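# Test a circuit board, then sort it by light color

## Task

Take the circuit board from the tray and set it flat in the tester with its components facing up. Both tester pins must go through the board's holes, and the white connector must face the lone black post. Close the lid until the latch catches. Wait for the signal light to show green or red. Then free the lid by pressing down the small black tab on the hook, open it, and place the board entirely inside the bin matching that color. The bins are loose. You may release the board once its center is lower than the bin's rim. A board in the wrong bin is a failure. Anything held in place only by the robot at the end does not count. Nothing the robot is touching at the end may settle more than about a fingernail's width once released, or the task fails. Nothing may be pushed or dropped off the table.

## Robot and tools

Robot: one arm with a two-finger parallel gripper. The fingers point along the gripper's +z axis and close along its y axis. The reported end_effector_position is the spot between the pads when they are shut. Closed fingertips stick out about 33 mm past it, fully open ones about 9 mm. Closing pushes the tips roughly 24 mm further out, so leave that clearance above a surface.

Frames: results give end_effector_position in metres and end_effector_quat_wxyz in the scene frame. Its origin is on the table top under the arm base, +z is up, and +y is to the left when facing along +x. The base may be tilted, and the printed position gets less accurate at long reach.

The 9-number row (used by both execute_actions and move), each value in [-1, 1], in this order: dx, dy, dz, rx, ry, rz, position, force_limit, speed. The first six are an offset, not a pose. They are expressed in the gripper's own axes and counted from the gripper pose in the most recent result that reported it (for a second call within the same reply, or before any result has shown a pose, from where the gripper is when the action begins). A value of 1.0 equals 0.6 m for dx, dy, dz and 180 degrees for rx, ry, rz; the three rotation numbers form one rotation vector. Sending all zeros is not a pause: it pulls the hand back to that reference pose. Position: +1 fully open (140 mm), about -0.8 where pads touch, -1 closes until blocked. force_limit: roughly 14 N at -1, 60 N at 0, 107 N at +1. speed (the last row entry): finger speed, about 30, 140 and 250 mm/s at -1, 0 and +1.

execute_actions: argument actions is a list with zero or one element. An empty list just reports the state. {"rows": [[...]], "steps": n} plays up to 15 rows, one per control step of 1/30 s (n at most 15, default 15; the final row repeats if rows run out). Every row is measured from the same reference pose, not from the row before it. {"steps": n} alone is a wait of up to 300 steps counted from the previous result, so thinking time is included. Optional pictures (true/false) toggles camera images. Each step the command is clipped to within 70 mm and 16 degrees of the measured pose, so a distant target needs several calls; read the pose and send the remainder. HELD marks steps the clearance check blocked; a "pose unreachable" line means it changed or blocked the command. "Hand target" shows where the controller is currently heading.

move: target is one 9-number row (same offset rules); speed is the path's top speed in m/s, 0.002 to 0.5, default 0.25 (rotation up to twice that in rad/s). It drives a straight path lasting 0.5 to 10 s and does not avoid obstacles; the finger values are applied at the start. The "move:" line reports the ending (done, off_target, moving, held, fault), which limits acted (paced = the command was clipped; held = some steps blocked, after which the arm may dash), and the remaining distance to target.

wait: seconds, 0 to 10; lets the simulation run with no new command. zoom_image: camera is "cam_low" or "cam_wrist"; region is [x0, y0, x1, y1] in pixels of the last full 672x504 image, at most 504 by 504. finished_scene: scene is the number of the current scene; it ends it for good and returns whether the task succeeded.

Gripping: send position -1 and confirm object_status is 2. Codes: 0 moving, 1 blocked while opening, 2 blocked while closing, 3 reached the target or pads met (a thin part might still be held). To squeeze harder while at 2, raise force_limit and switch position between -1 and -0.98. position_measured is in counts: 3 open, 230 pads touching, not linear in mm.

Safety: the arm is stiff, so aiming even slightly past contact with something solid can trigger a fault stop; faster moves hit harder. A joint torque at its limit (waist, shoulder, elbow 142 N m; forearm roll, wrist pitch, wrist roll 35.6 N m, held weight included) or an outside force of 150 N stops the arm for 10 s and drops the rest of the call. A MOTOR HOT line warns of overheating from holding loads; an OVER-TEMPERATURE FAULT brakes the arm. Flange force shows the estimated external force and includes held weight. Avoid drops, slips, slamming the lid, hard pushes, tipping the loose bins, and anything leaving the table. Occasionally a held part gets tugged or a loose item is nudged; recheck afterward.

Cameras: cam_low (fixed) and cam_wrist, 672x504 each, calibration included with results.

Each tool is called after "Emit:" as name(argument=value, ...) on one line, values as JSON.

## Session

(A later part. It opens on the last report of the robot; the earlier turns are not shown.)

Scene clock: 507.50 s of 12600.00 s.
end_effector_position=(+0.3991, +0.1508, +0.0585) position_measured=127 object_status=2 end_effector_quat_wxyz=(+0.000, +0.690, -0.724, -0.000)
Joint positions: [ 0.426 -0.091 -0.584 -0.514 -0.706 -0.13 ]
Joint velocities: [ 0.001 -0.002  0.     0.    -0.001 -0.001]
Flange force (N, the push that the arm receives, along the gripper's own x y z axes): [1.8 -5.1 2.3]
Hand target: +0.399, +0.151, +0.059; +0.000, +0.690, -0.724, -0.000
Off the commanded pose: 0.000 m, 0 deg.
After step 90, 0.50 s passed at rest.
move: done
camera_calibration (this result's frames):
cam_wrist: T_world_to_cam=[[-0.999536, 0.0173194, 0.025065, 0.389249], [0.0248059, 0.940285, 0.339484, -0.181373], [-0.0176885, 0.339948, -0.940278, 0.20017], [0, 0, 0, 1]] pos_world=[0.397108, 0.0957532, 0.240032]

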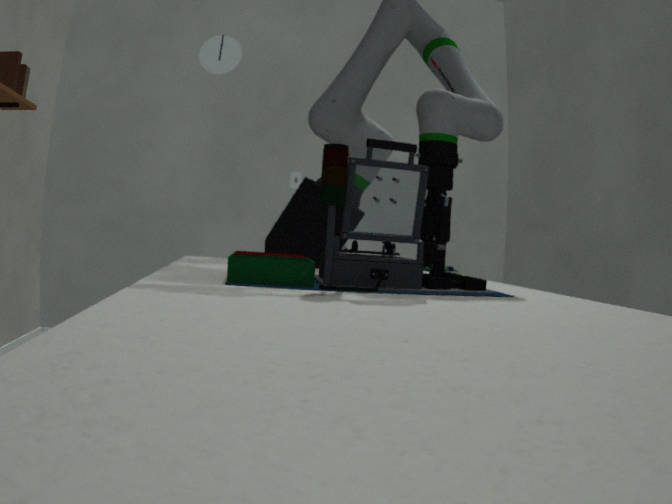

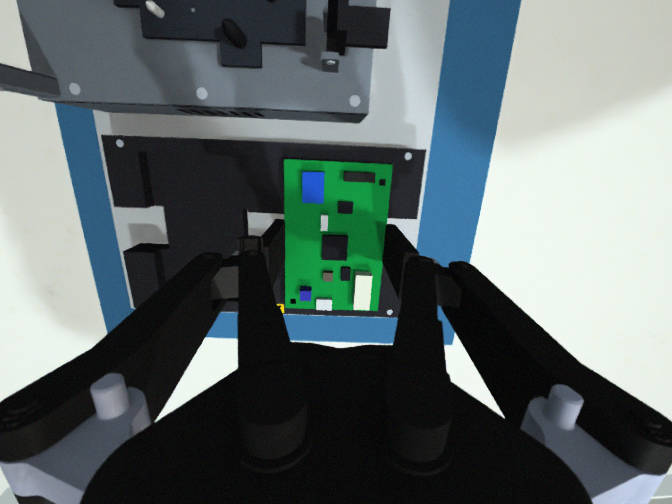

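Emit:
move(target=[0.036, -0.0151, -0.1275, 0, 0, 0, -1, 0.3, -0.7], speed=0.18)

Emit:
move(target=[0.2491, -0.0832, 0, 0, 0, 0, -1, 0.3, -0.7], speed=0.22)

Scene clock: 556.07 s of 12600.00 s.
end_effector_position=(+0.4071, +0.1284, +0.1350) position_measured=127 object_status=2 end_effector_quat_wxyz=(+0.001, +0.689, -0.724, -0.000)
Joint positions: [ 0.272 -0.212 -0.536 -0.492 -0.923 -0.072]
Joint velocities: [-0.001  0.     0.001  0.001 -0.001  0.001]
Flange force (N, the push that the arm receives, along the gripper's own x y z axes): [2.4 -4.6 -0.1]
Hand target: +0.407, +0.128, +0.135; +0.001, +0.689, -0.724, -0.000
Off the commanded pose: 0.000 m, 0 deg.
After step 90, 44.70 s passed at rest.
move: done
camera_calibration (this result's frames):
cam_wrist: T_world_to_cam=[[-0.999525, 0.0177598, 0.0251989, 0.395684], [0.025254, 0.940497, 0.338863, -0.186605], [-0.0176813, 0.339339, -0.940498, 0.279933], [0, 0, 0, 1]] pos_world=[0.405158, 0.0734822, 0.31654]

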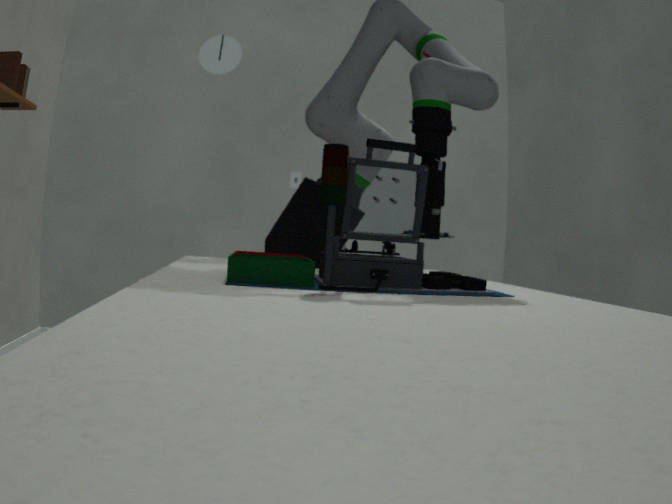

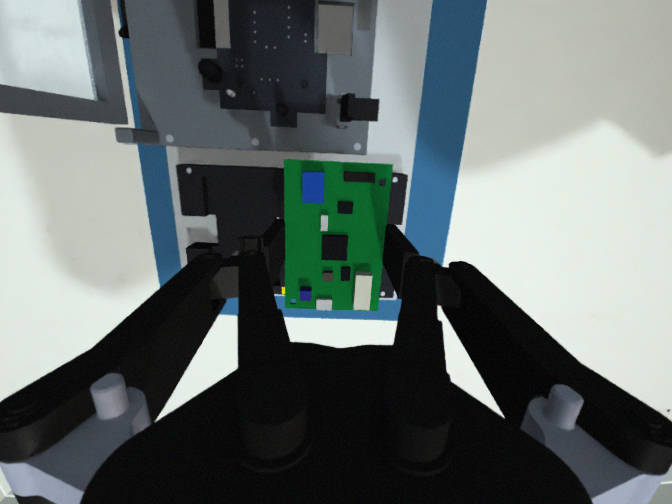

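Scene clock: 557.23 s of 12600.00 s.
end_effector_position=(+0.4489, -0.0237, +0.1347) position_measured=127 object_status=2 end_effector_quat_wxyz=(+0.001, +0.689, -0.724, -0.000)
Joint positions: [-0.155  0.108 -0.36  -0.611 -1.011  0.427]
Joint velocities: [-0.002  0.002  0.001 -0.002 -0.001  0.002]
Flange force (N, the push that the arm receives, along the gripper's own x y z axes): [4.4 -4.7 -1.0]
Hand target: +0.449, -0.024, +0.135; +0.001, +0.689, -0.724, -0.000
Off the commanded pose: 0.001 m, 0 deg.
move: done
camera_calibration (this result's frames):
cam_wrist: T_world_to_cam=[[-0.999488, 0.0178817, 0.0265494, 0.439925], [0.0258099, 0.940791, 0.338004, -0.0445995], [-0.0189333, 0.338516, -0.94077, 0.332586], [0, 0, 0, 1]] pos_world=[0.447147, -0.0784934, 0.316282]

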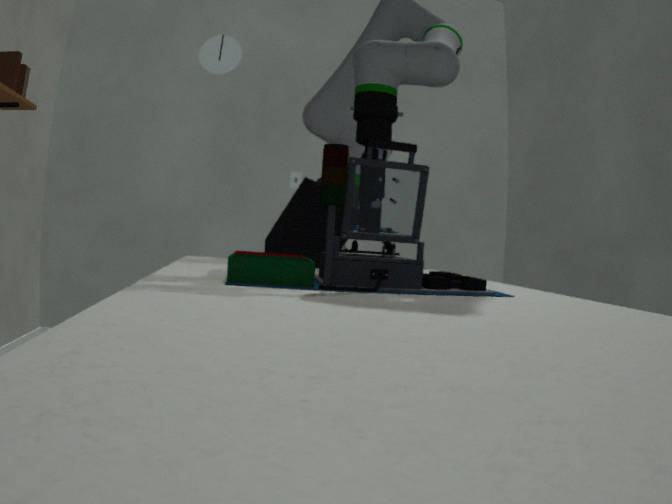

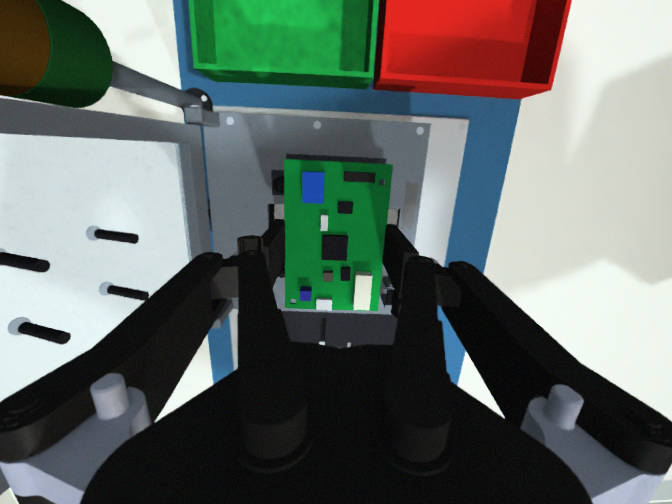

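Emit:
move(target=[-0.00144, -0.0013, 0.0462, 0.00043, -0.00046, -0.00014, -1, 0.3, -0.7], speed=0.04)

Scene clock: 576.13 s of 12600.00 s.
end_effector_position=(+0.4496, -0.0228, +0.1070) position_measured=127 object_status=2 end_effector_quat_wxyz=(+0.000, +0.690, -0.724, -0.000)
Joint positions: [-0.125  0.152 -0.371 -0.635 -0.95   0.441]
Joint velocities: [ 0.001  0.001 -0.    -0.001  0.001  0.   ]
Flange force (N, the push that the arm receives, along the gripper's own x y z axes): [4.5 -2.8 1.1]
Hand target: +0.450, -0.023, +0.107; +0.000, +0.690, -0.724, -0.000
Off the commanded pose: 0.000 m, 0 deg.
After step 90, 14.93 s passed at rest.
move: done
camera_calibration (this result's frames):
cam_wrist: T_world_to_cam=[[-0.999536, 0.0172495, 0.0251233, 0.441578], [0.0247586, 0.94031, 0.339416, -0.0357757], [-0.0177689, 0.33988, -0.940301, 0.305701], [0, 0, 0, 1]] pos_world=[0.44769, -0.0778783, 0.288499]

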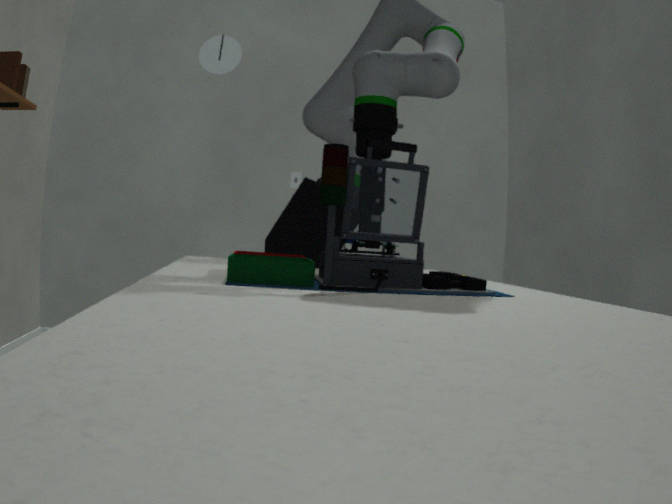

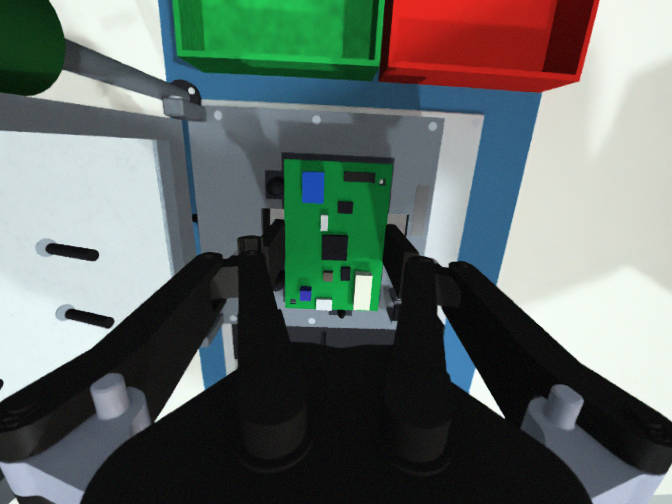

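Emit:
zoom_image(camera="cam_wrist", region=[360, 160, 400, 200])

Emit:
zoom_image(camera="cam_wrist", region=[275, 280, 315, 320])

Emit:
zoom_image(camera="cam_low", region=[335, 230, 405, 260])

Region (360, 160, 400, 200) of cam_wrist's 672x504 image, scaled by 12.600, with more detail than that image has.

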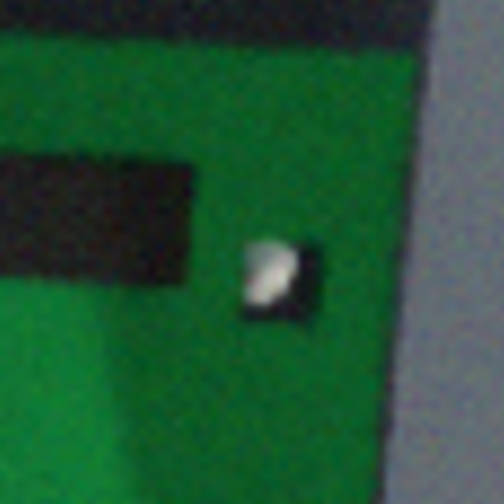

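Region (275, 280, 315, 320) of cam_wrist's 672x504 image, scaled by 12.600, with more detail than that image has.

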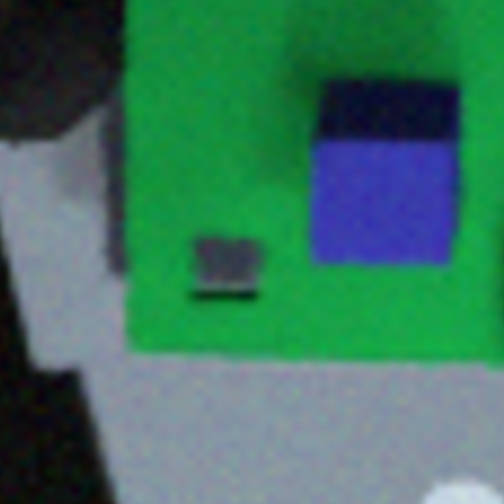

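Region (335, 230, 405, 260) of cam_low's 672x504 image, scaled by 7.200, with more detail than that image has; it fills the top 216 rows of this view, and the rest is white.

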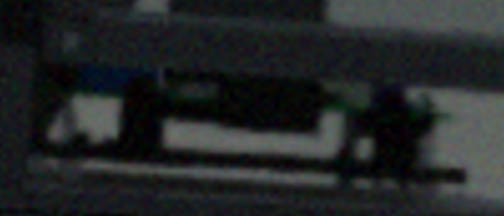

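Emit:
move(target=[0, 0, 0.009, 0, 0, 0, -1, 0.3, -0.7], speed=0.012)

Emit:
zoom_image(camera="cam_wrist", region=[360, 160, 400, 200])

Emit:
zoom_image(camera="cam_wrist", region=[275, 280, 315, 320])

Scene clock: 592.50 s of 12600.00 s.
end_effector_position=(+0.4496, -0.0228, +0.1016) position_measured=127 object_status=2 end_effector_quat_wxyz=(+0.000, +0.690, -0.724, -0.000)
Joint positions: [-0.119  0.162 -0.373 -0.64  -0.938  0.445]
Joint velocities: [ 0.001  0.    -0.001 -0.002  0.001  0.   ]
Flange force (N, the push that the arm receives, along the gripper's own x y z axes): [3.4 -3.4 0.9]
Hand target: +0.450, -0.023, +0.102; +0.000, +0.690, -0.724, -0.000
Off the commanded pose: 0.000 m, 0 deg.
After step 90, 12.67 s passed at rest.
move: done
camera_calibration (this result's frames):
cam_wrist: T_world_to_cam=[[-0.999536, 0.0172169, 0.0251162, 0.441712], [0.0247259, 0.940306, 0.339432, -0.0339531], [-0.0177729, 0.339895, -0.940295, 0.300632], [0, 0, 0, 1]] pos_world=[0.44769, -0.0778621, 0.283114]

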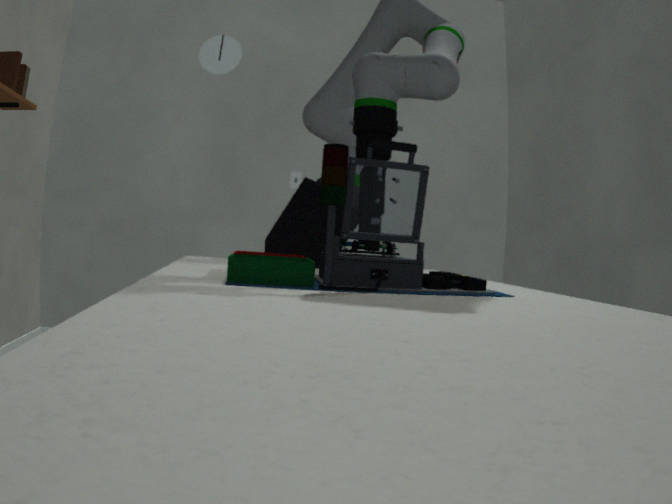

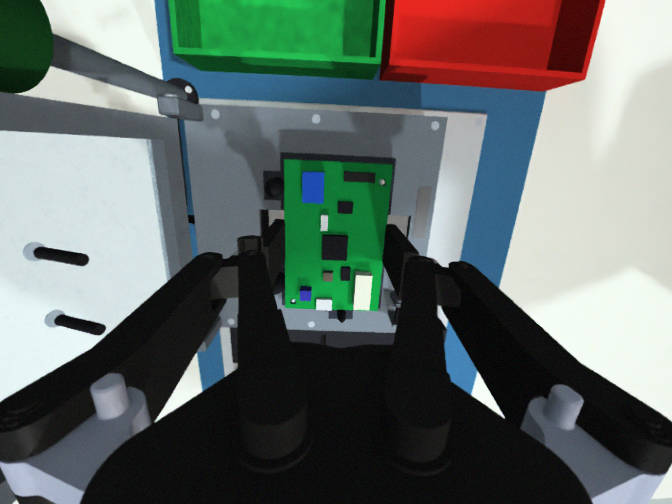

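Region (360, 160, 400, 200) of cam_wrist's 672x504 image, scaled by 12.600, with more detail than that image has.

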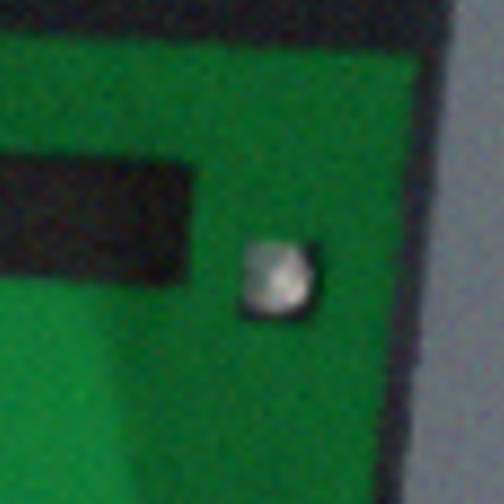

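Region (275, 280, 315, 320) of cam_wrist's 672x504 image, scaled by 12.600, with more detail than that image has.

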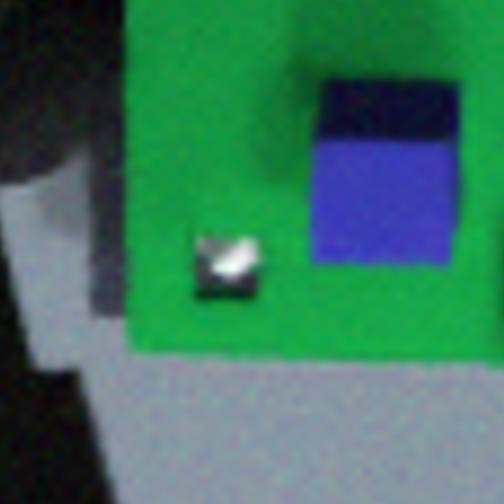

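Emit:
move(target=[0, 0.0002, 0.0055, 0, 0, 0, -1, 0.3, -0.7], speed=0.007)

Emit:
zoom_image(camera="cam_wrist", region=[360, 160, 400, 200])

Emit:
zoom_image(camera="cam_wrist", region=[275, 280, 315, 320])

Emit:
zoom_image(camera="cam_low", region=[335, 230, 405, 260])

Scene clock: 603.90 s of 12600.00 s.
end_effector_position=(+0.4495, -0.0228, +0.0983) position_measured=127 object_status=2 end_effector_quat_wxyz=(+0.000, +0.690, -0.724, -0.000)
Joint positions: [-0.116  0.167 -0.374 -0.643 -0.931  0.447]
Joint velocities: [ 0.001 -0.     0.    -0.001  0.001  0.   ]
Flange force (N, the push that the arm receives, along the gripper's own x y z axes): [5.6 -5.4 -1.7]
Hand target: +0.450, -0.023, +0.098; +0.000, +0.690, -0.724, -0.000
Off the commanded pose: 0.000 m, 0 deg.
After step 90, 7.70 s passed at rest.
move: done
camera_calibration (this result's frames):
cam_wrist: T_world_to_cam=[[-0.999538, 0.017192, 0.0250743, 0.441696], [0.024688, 0.940309, 0.339425, -0.032828], [-0.0177422, 0.339887, -0.940299, 0.297527], [0, 0, 0, 1]] pos_world=[0.447581, -0.0778505, 0.279831]

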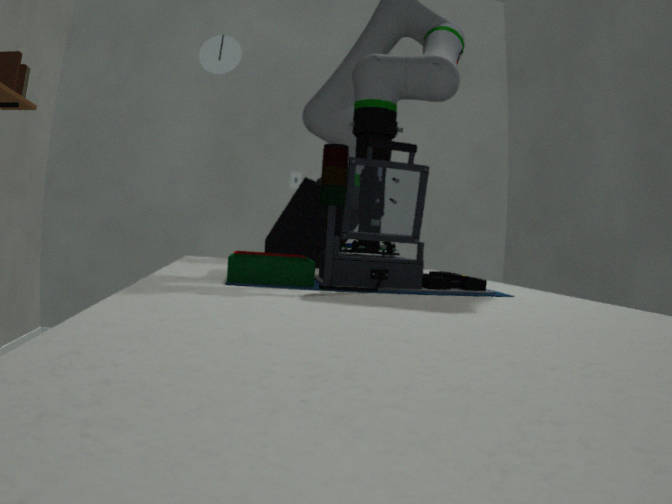

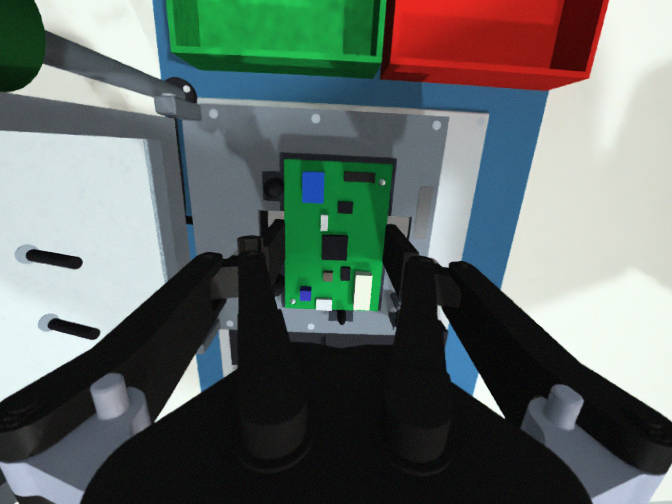

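Region (360, 160, 400, 200) of cam_wrist's 672x504 image, scaled by 12.600, with more detail than that image has.

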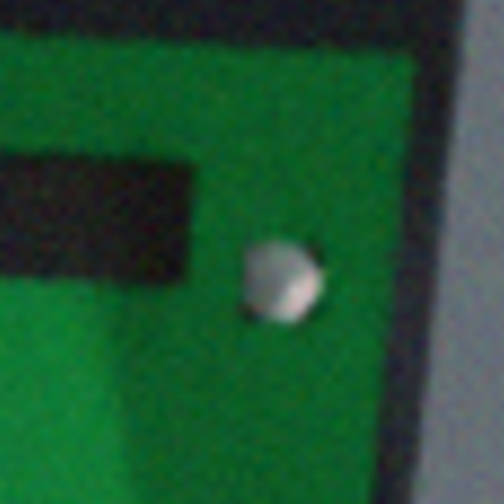

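Region (275, 280, 315, 320) of cam_wrist's 672x504 image, scaled by 12.600, with more detail than that image has.

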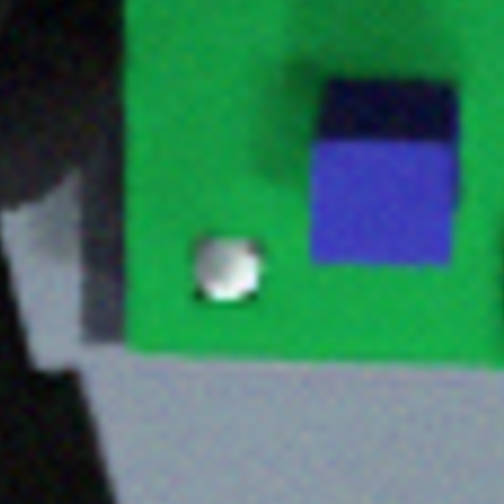

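Region (335, 230, 405, 260) of cam_low's 672x504 image, scaled by 7.200, with more detail than that image has; it fills the top 216 rows of this view, and the rest is white.

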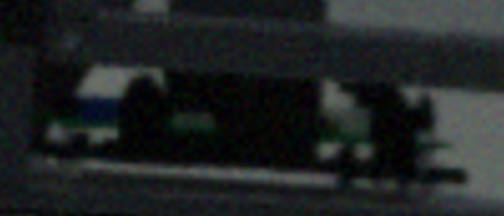

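Emit:
move(target=[0, 0, 0.0033, 0, 0, 0, -1, 0.3, -0.7], speed=0.005)

Emit:
zoom_image(camera="cam_low", region=[335, 230, 405, 260])

Scene clock: 610.23 s of 12600.00 s.
end_effector_position=(+0.4495, -0.0228, +0.0963) position_measured=127 object_status=2 end_effector_quat_wxyz=(+0.000, +0.690, -0.724, -0.000)
Joint positions: [-0.114  0.17  -0.375 -0.644 -0.927  0.448]
Joint velocities: [-0.001  0.001  0.    -0.     0.    -0.   ]
Flange force (N, the push that the arm receives, along the gripper's own x y z axes): [5.8 -7.1 -1.2]
Hand target: +0.450, -0.023, +0.096; +0.000, +0.690, -0.724, -0.000
Off the commanded pose: 0.000 m, 0 deg.
After step 90, 2.63 s passed at rest.
move: done
camera_calibration (this result's frames):
cam_wrist: T_world_to_cam=[[-0.999538, 0.0171814, 0.0250808, 0.44174], [0.0246804, 0.940306, 0.339433, -0.0321625], [-0.0177517, 0.339895, -0.940296, 0.295671], [0, 0, 0, 1]] pos_world=[0.447579, -0.0778442, 0.277856]

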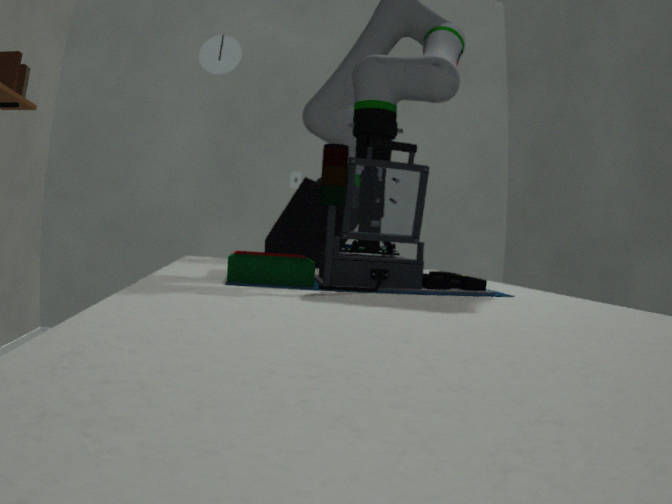

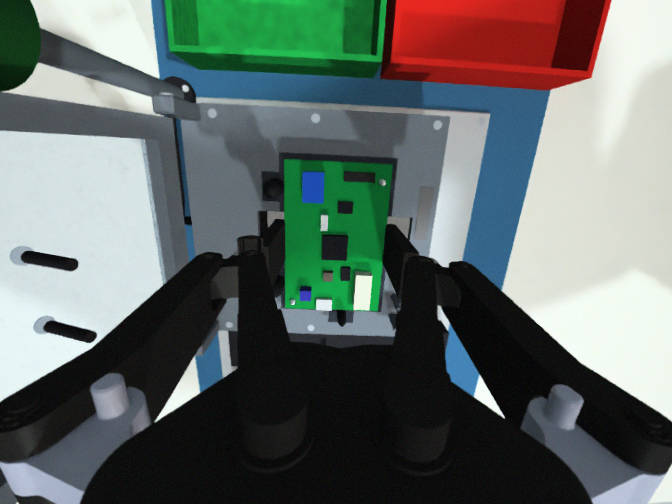

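Region (335, 230, 405, 260) of cam_low's 672x504 image, scaled by 7.200, with more detail than that image has; it fills the top 216 rows of this view, and the rest is white.

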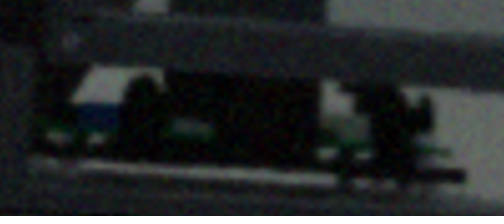

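Emit:
move(target=[0.0001, -0.00015, 0.0018, 0, 0, 0, -1, 0.3, -0.7], speed=0.004)

Scene clock: 615.00 s of 12600.00 s.
end_effector_position=(+0.4496, -0.0229, +0.0953) position_measured=127 object_status=2 end_effector_quat_wxyz=(+0.000, +0.690, -0.724, -0.000)
Joint positions: [-0.113  0.173 -0.375 -0.645 -0.925  0.449]
Joint velocities: [-0.001 -0.     0.     0.001  0.    -0.   ]
Flange force (N, the push that the arm receives, along the gripper's own x y z axes): [4.2 -4.6 -4.5]
Hand target: +0.450, -0.023, +0.095; +0.000, +0.690, -0.724, -0.000
Off the commanded pose: 0.000 m, 0 deg.
After step 90, 1.07 s passed at rest.
move: done
camera_calibration (this result's frames):
cam_wrist: T_world_to_cam=[[-0.999538, 0.017162, 0.0250998, 0.441844], [0.0246688, 0.940304, 0.339441, -0.0317448], [-0.0177759, 0.339904, -0.940292, 0.294699], [0, 0, 0, 1]] pos_world=[0.447661, -0.0779025, 0.276789]

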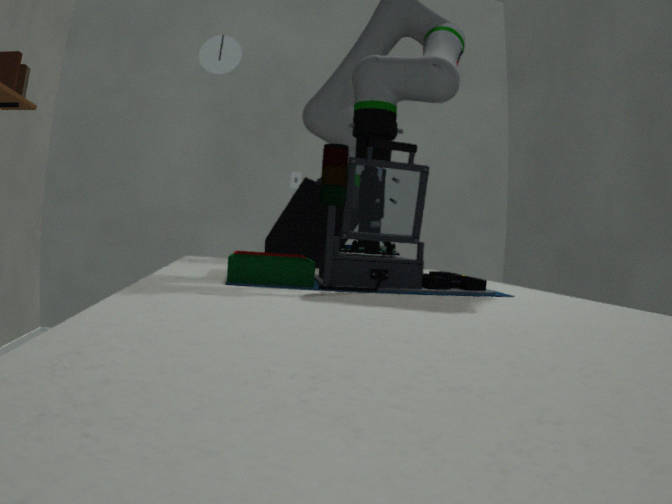

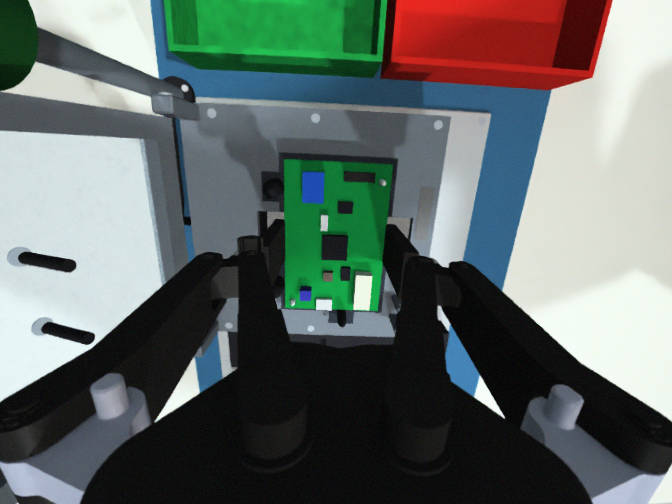

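Emit:
move(target=[0, 0, 0, 0, 0, 0, 0.2, 0.3, -0.8], speed=0.05)

Emit:
zoom_image(camera="cam_wrist", region=[250, 140, 430, 330])

Scene clock: 623.63 s of 12600.00 s.
end_effector_position=(+0.4496, -0.0228, +0.0952) position_measured=104 object_status=3 end_effector_quat_wxyz=(+0.000, +0.690, -0.724, -0.000)
Joint positions: [-0.113  0.173 -0.375 -0.645 -0.924  0.449]
Joint velocities: [-0.001  0.    -0.002 -0.     0.    -0.   ]
Flange force (N, the push that the arm receives, along the gripper's own x y z axes): [3.1 -4.4 -0.6]
Hand target: +0.450, -0.023, +0.095; +0.000, +0.690, -0.724, -0.000
Off the commanded pose: 0.000 m, 0 deg.
After step 90, 4.93 s passed at rest.
move: done
camera_calibration (this result's frames):
cam_wrist: T_world_to_cam=[[-0.999537, 0.0172271, 0.0250684, 0.44186], [0.0247201, 0.940287, 0.339483, -0.0317654], [-0.0177232, 0.339946, -0.940278, 0.294609], [0, 0, 0, 1]] pos_world=[0.447662, -0.0778944, 0.276721]

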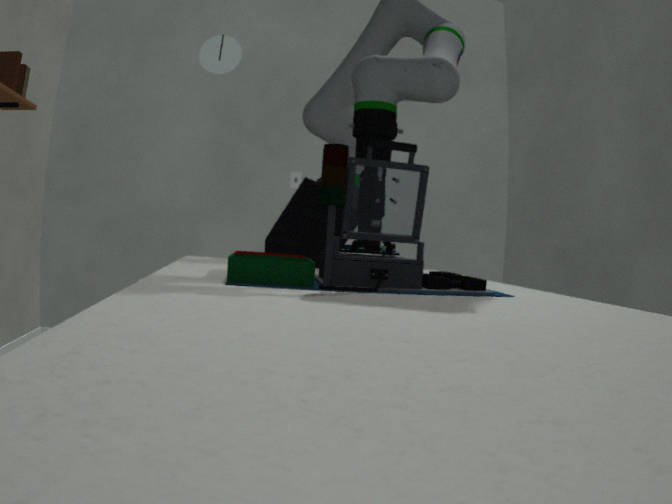

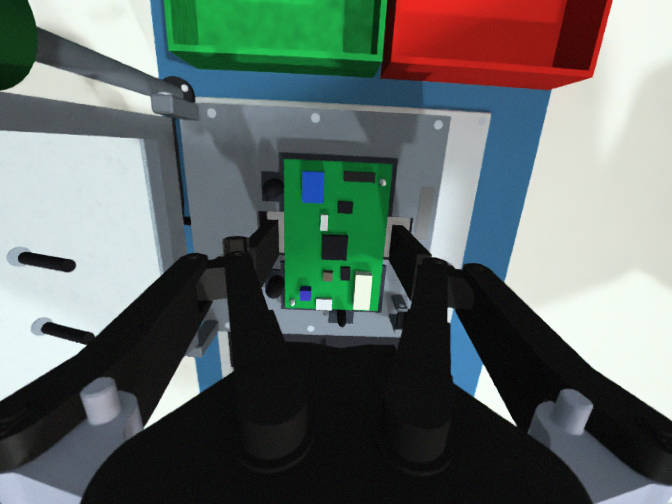

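Region (250, 140, 430, 330) of cam_wrist's 672x504 image, scaled by 2.653, with more detail than that image has; it fills the left 477 columns of this view, and the rest is white.

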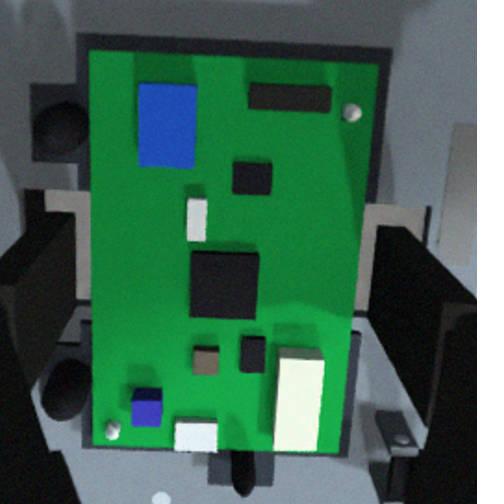

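Emit:
zoom_image(camera="cam_wrist", region=[120, 60, 240, 180])

Emit:
zoom_image(camera="cam_wrist", region=[370, 90, 500, 340])

Region (120, 60, 240, 180) of cam_wrist's 672x504 image, scaled by 4.200, with more detail than that image has.

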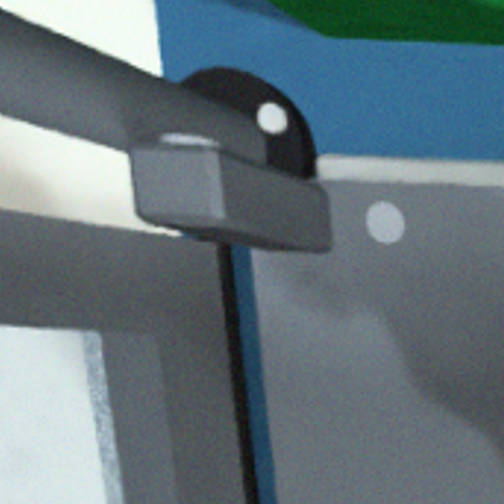

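Region (370, 90, 500, 340) of cam_wrist's 672x504 image, scaled by 2.016, with more detail than that image has; it fills the left 262 columns of this view, and the rest is white.

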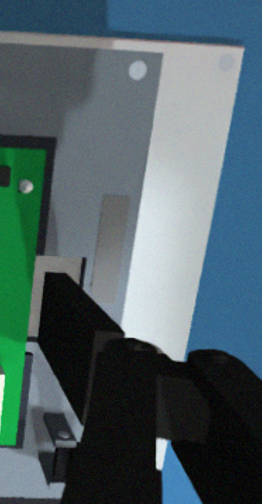

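Emit:
move(target=[0.0007, -0.05, -0.3663, 0, 0, 0.5, 0.2, 0, 0], speed=0.5)

Emit:
move(target=[-0.194, 0, 0, 0, 0, 0, 0.56, 0, 0], speed=0.22)

Scene clock: 745.77 s of 12600.00 s.
end_effector_position=(+0.4796, -0.0255, +0.3150) position_measured=104 object_status=3 end_effector_quat_wxyz=(-0.000, +0.025, +1.000, -0.000)
Joint positions: [-0.354  0.005 -0.078 -0.54  -1.437 -1.195]
Joint velocities: [ 0.001  0.001 -0.     0.001 -0.001 -0.001]
Flange force (N, the push that the arm receives, along the gripper's own x y z axes): [-3.9 -1.0 -0.9]
Hand target: +0.480, -0.025, +0.315; -0.000, +0.025, +1.000, -0.000
Off the commanded pose: 0.001 m, 0 deg.
After step 90, 117.00 s passed at rest.
move: done
camera_calibration (this result's frames):
cam_wrist: T_world_to_cam=[[0.0187456, 0.999547, 0.0235248, 0.0035771], [0.940468, -0.0256141, 0.338916, -0.568303], [0.339366, 0.0157711, -0.940522, 0.323324], [0, 0, 0, 1]] pos_world=[0.424678, -0.0232312, 0.496617]

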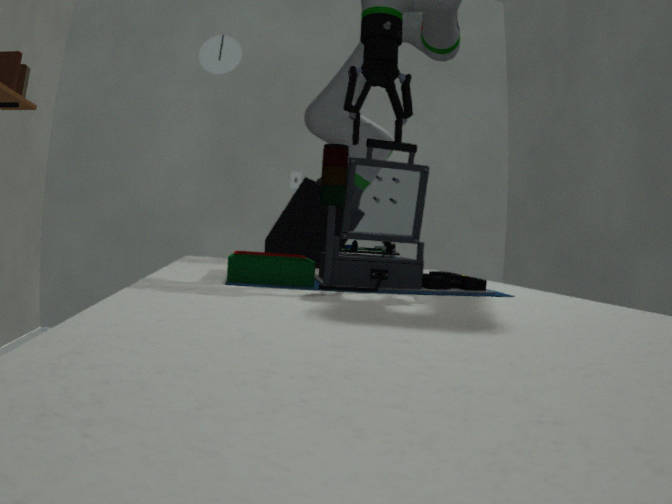

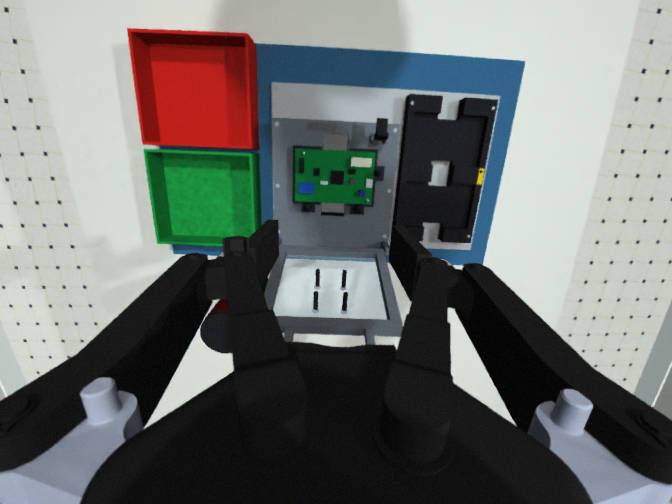

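Scene clock: 746.73 s of 12600.00 s.
end_effector_position=(+0.5959, -0.0313, +0.3149) position_measured=58 object_status=3 end_effector_quat_wxyz=(-0.000, +0.025, +1.000, -0.000)
Joint positions: [-0.298  0.244  0.247 -0.532 -1.482 -1.288]
Joint velocities: [ 0.001  0.002  0.     0.    -0.001 -0.   ]
Flange force (N, the push that the arm receives, along the gripper's own x y z axes): [-7.8 -3.8 -3.9]
Hand target: +0.596, -0.031, +0.315; -0.000, +0.025, +1.000, -0.000
Off the commanded pose: 0.000 m, 0 deg.
move: done
camera_calibration (this result's frames):
cam_wrist: T_world_to_cam=[[0.0188715, 0.999545, 0.0235416, 0.00712958], [0.940339, -0.0257441, 0.339263, -0.677825], [0.339715, 0.0157347, -0.940397, 0.283582], [0, 0, 0, 1]] pos_world=[0.540914, -0.0290384, 0.496472]

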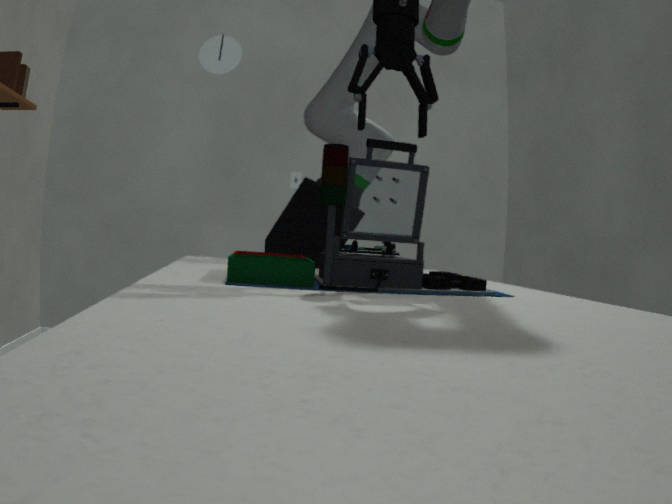

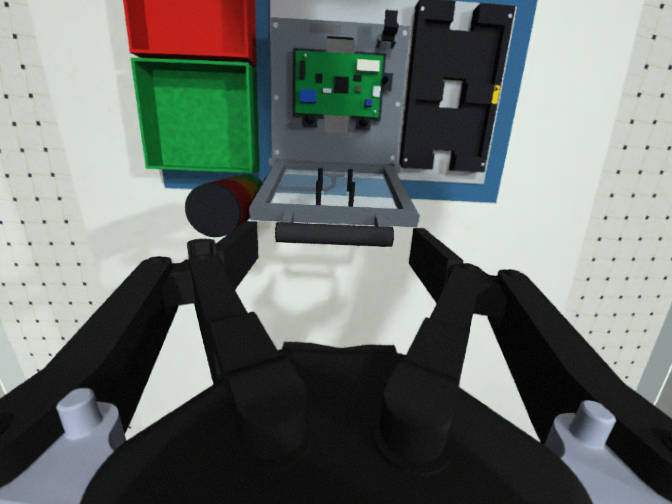

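Emit:
execute_actions(actions=[])

Scene clock: 780.83 s of 12600.00 s.
end_effector_position=(+0.5960, -0.0314, +0.3149) position_measured=58 object_status=3 end_effector_quat_wxyz=(-0.000, +0.025, +1.000, -0.000)
Joint positions: [-0.298  0.244  0.247 -0.532 -1.482 -1.288]
Joint velocities: [ 0.002 -0.     0.002  0.001 -0.     0.   ]
Flange force (N, the push that the arm receives, along the gripper's own x y z axes): [-3.1 -2.1 -1.6]
Hand target: +0.596, -0.031, +0.315; -0.000, +0.025, +1.000, -0.000
Off the commanded pose: 0.000 m, 0 deg.
Steps of this call (steps 1 to 90: nothing new was sent; then 31.10 s passed at rest). Readings (end_effector_position | what the end effector reports):
1: (+0.5959, -0.0314, +0.3149) | position_measured=58 object_status=3
2: (+0.5959, -0.0314, +0.3149) | position_measured=58 object_status=3
4: (+0.5959, -0.0314, +0.3149) | position_measured=58 object_status=3
8: (+0.5960, -0.0314, +0.3149) | position_measured=58 object_status=3
90: the state above
camera_calibration (this result's frames):
cam_wrist: T_world_to_cam=[[0.0188722, 0.999544, 0.0235627, 0.0071323], [0.940359, -0.025751, 0.339208, -0.677848], [0.33966, 0.0157558, -0.940416, 0.283581], [0, 0, 0, 1]] pos_world=[0.540964, -0.0290523, 0.496448]

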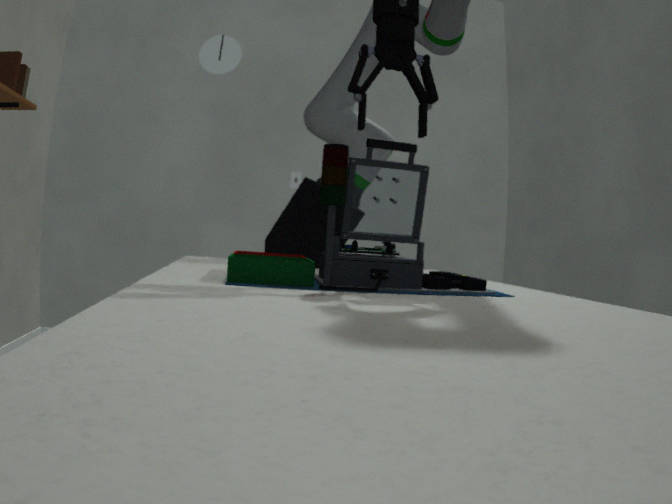

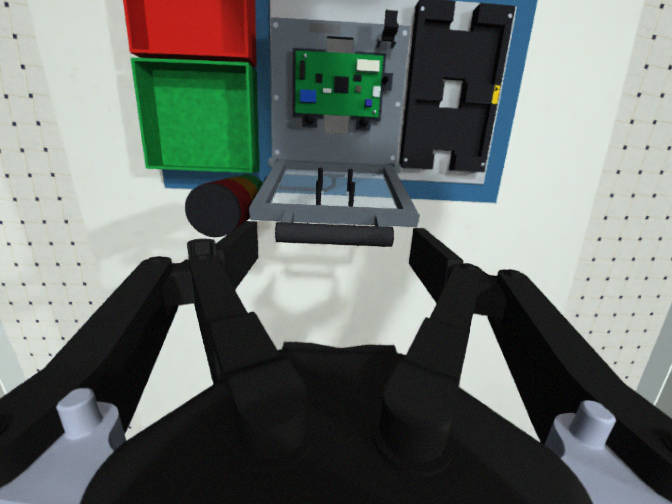

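Emit:
zoom_image(camera="cam_wrist", region=[180, 150, 480, 300])

Emit:
zoom_image(camera="cam_low", region=[300, 80, 460, 200])

Region (180, 150, 480, 300) of cam_wrist's 672x504 image, scaled by 1.680, with more detail than that image has.

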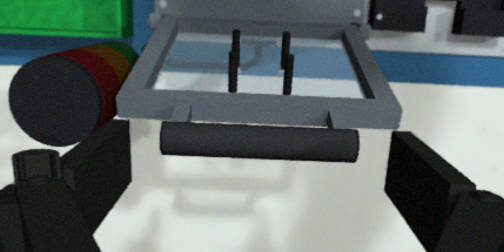

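Region (300, 80, 460, 200) of cam_low's 672x504 image, scaled by 3.150, with more detail than that image has; it fills the top 378 rows of this view, and the rest is white.

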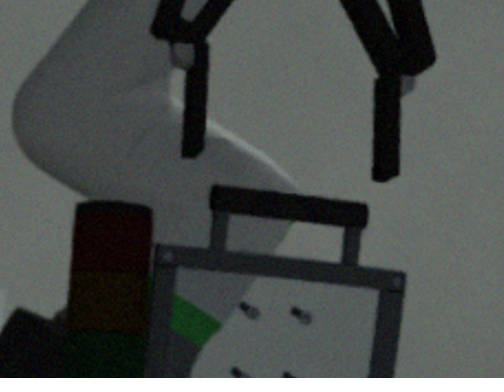

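Emit:
move(target=[0.00833, 0.0005, 0.0482, 0, 0, 0, 0.56, -0.7, 0], speed=0.08)

Emit:
move(target=[0, 0, 0, 0, 0, 0, -1, -0.7, -0.8], speed=0.05)

Scene clock: 897.10 s of 12600.00 s.
end_effector_position=(+0.5910, -0.0307, +0.2861) position_measured=58 object_status=3 end_effector_quat_wxyz=(-0.000, +0.025, +1.000, -0.000)
Joint positions: [-0.271  0.243  0.187 -0.534 -1.417 -1.28 ]
Joint velocities: [ 0.001 -0.    -0.    -0.002  0.001  0.   ]
Flange force (N, the push that the arm receives, along the gripper's own x y z axes): [-1.1 -1.7 0.6]
Hand target: +0.591, -0.031, +0.286; -0.000, +0.025, +1.000, -0.000
Off the commanded pose: 0.000 m, 0 deg.
After step 90, 112.50 s passed at rest.
move: done
camera_calibration (this result's frames):
cam_wrist: T_world_to_cam=[[0.0186205, 0.999549, 0.023555, 0.00740799], [0.940334, -0.0255131, 0.339296, -0.663385], [0.339744, 0.0158317, -0.940385, 0.258087], [0, 0, 0, 1]] pos_world=[0.535982, -0.0284156, 0.467611]

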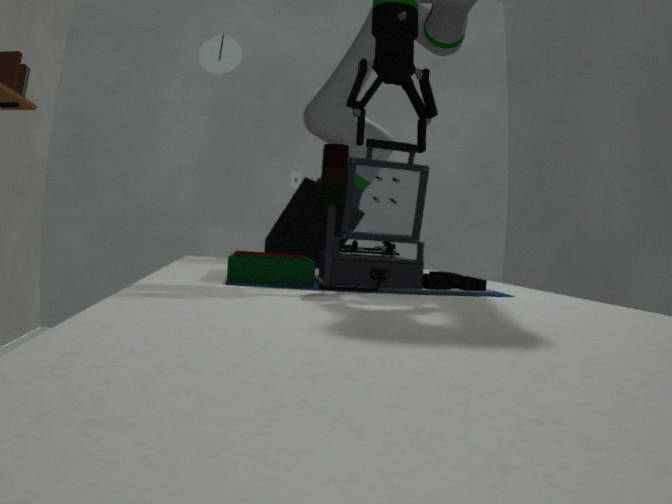

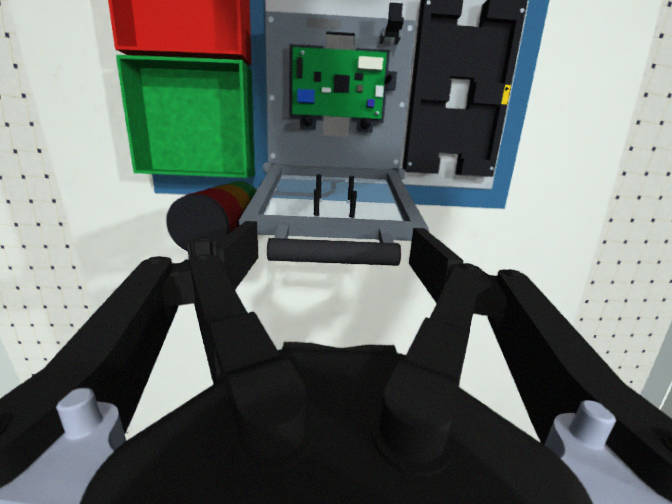

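Scene clock: 897.73 s of 12600.00 s.
end_effector_position=(+0.5910, -0.0307, +0.2861) position_measured=93 object_status=2 end_effector_quat_wxyz=(-0.000, +0.025, +1.000, -0.000)
Joint positions: [-0.271  0.243  0.187 -0.534 -1.417 -1.28 ]
Joint velocities: [-0.     0.     0.001  0.001  0.    -0.   ]
Flange force (N, the push that the arm receives, along the gripper's own x y z axes): [-2.2 -7.8 -14.6]
Hand target: +0.591, -0.031, +0.286; -0.000, +0.025, +1.000, -0.000
Off the commanded pose: 0.000 m, 0 deg.
move: done
camera_calibration (this result's frames):
cam_wrist: T_world_to_cam=[[0.0186214, 0.999549, 0.0235521, 0.00740949], [0.940329, -0.0255132, 0.33931, -0.663387], [0.339758, 0.0158283, -0.94038, 0.258069], [0, 0, 0, 1]] pos_world=[0.535983, -0.0284161, 0.467602]

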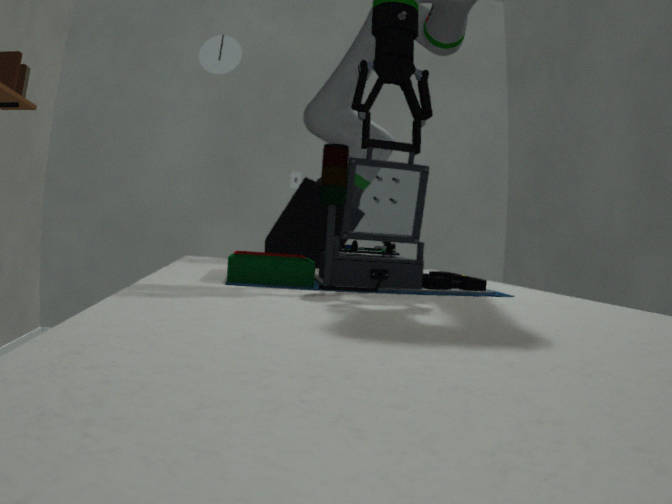

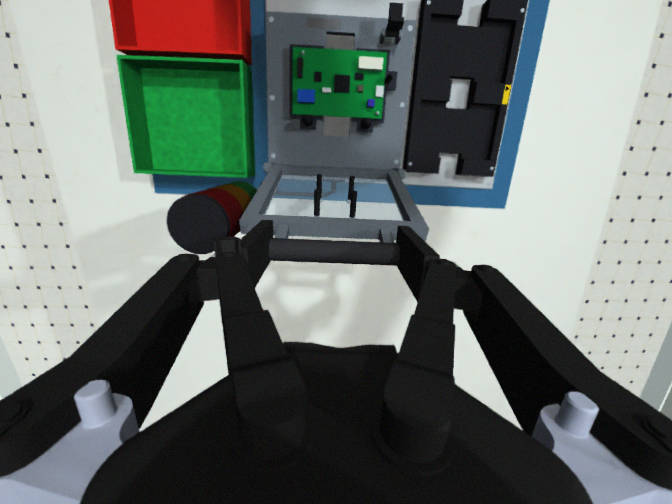

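Emit:
zoom_image(camera="cam_low", region=[340, 100, 440, 175])

Emit:
zoom_image(camera="cam_wrist", region=[220, 200, 450, 290])

Region (340, 100, 440, 175) of cam_low's 672x504 image, scaled by 5.040, with more detail than that image has; it fills the top 378 rows of this view, and the rest is white.

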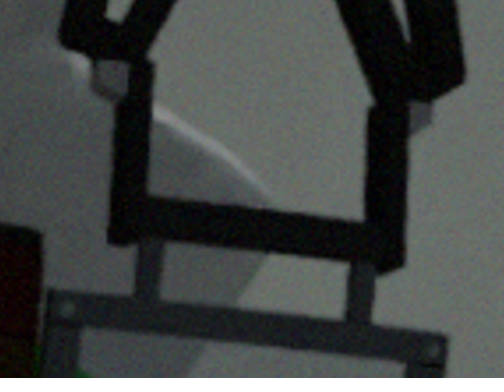

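Region (220, 200, 450, 290) of cam_wrist's 672x504 image, scaled by 2.191, with more detail than that image has; it fills the top 197 rows of this view, and the rest is white.

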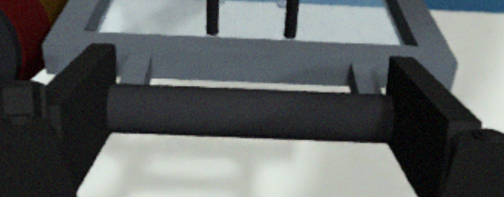

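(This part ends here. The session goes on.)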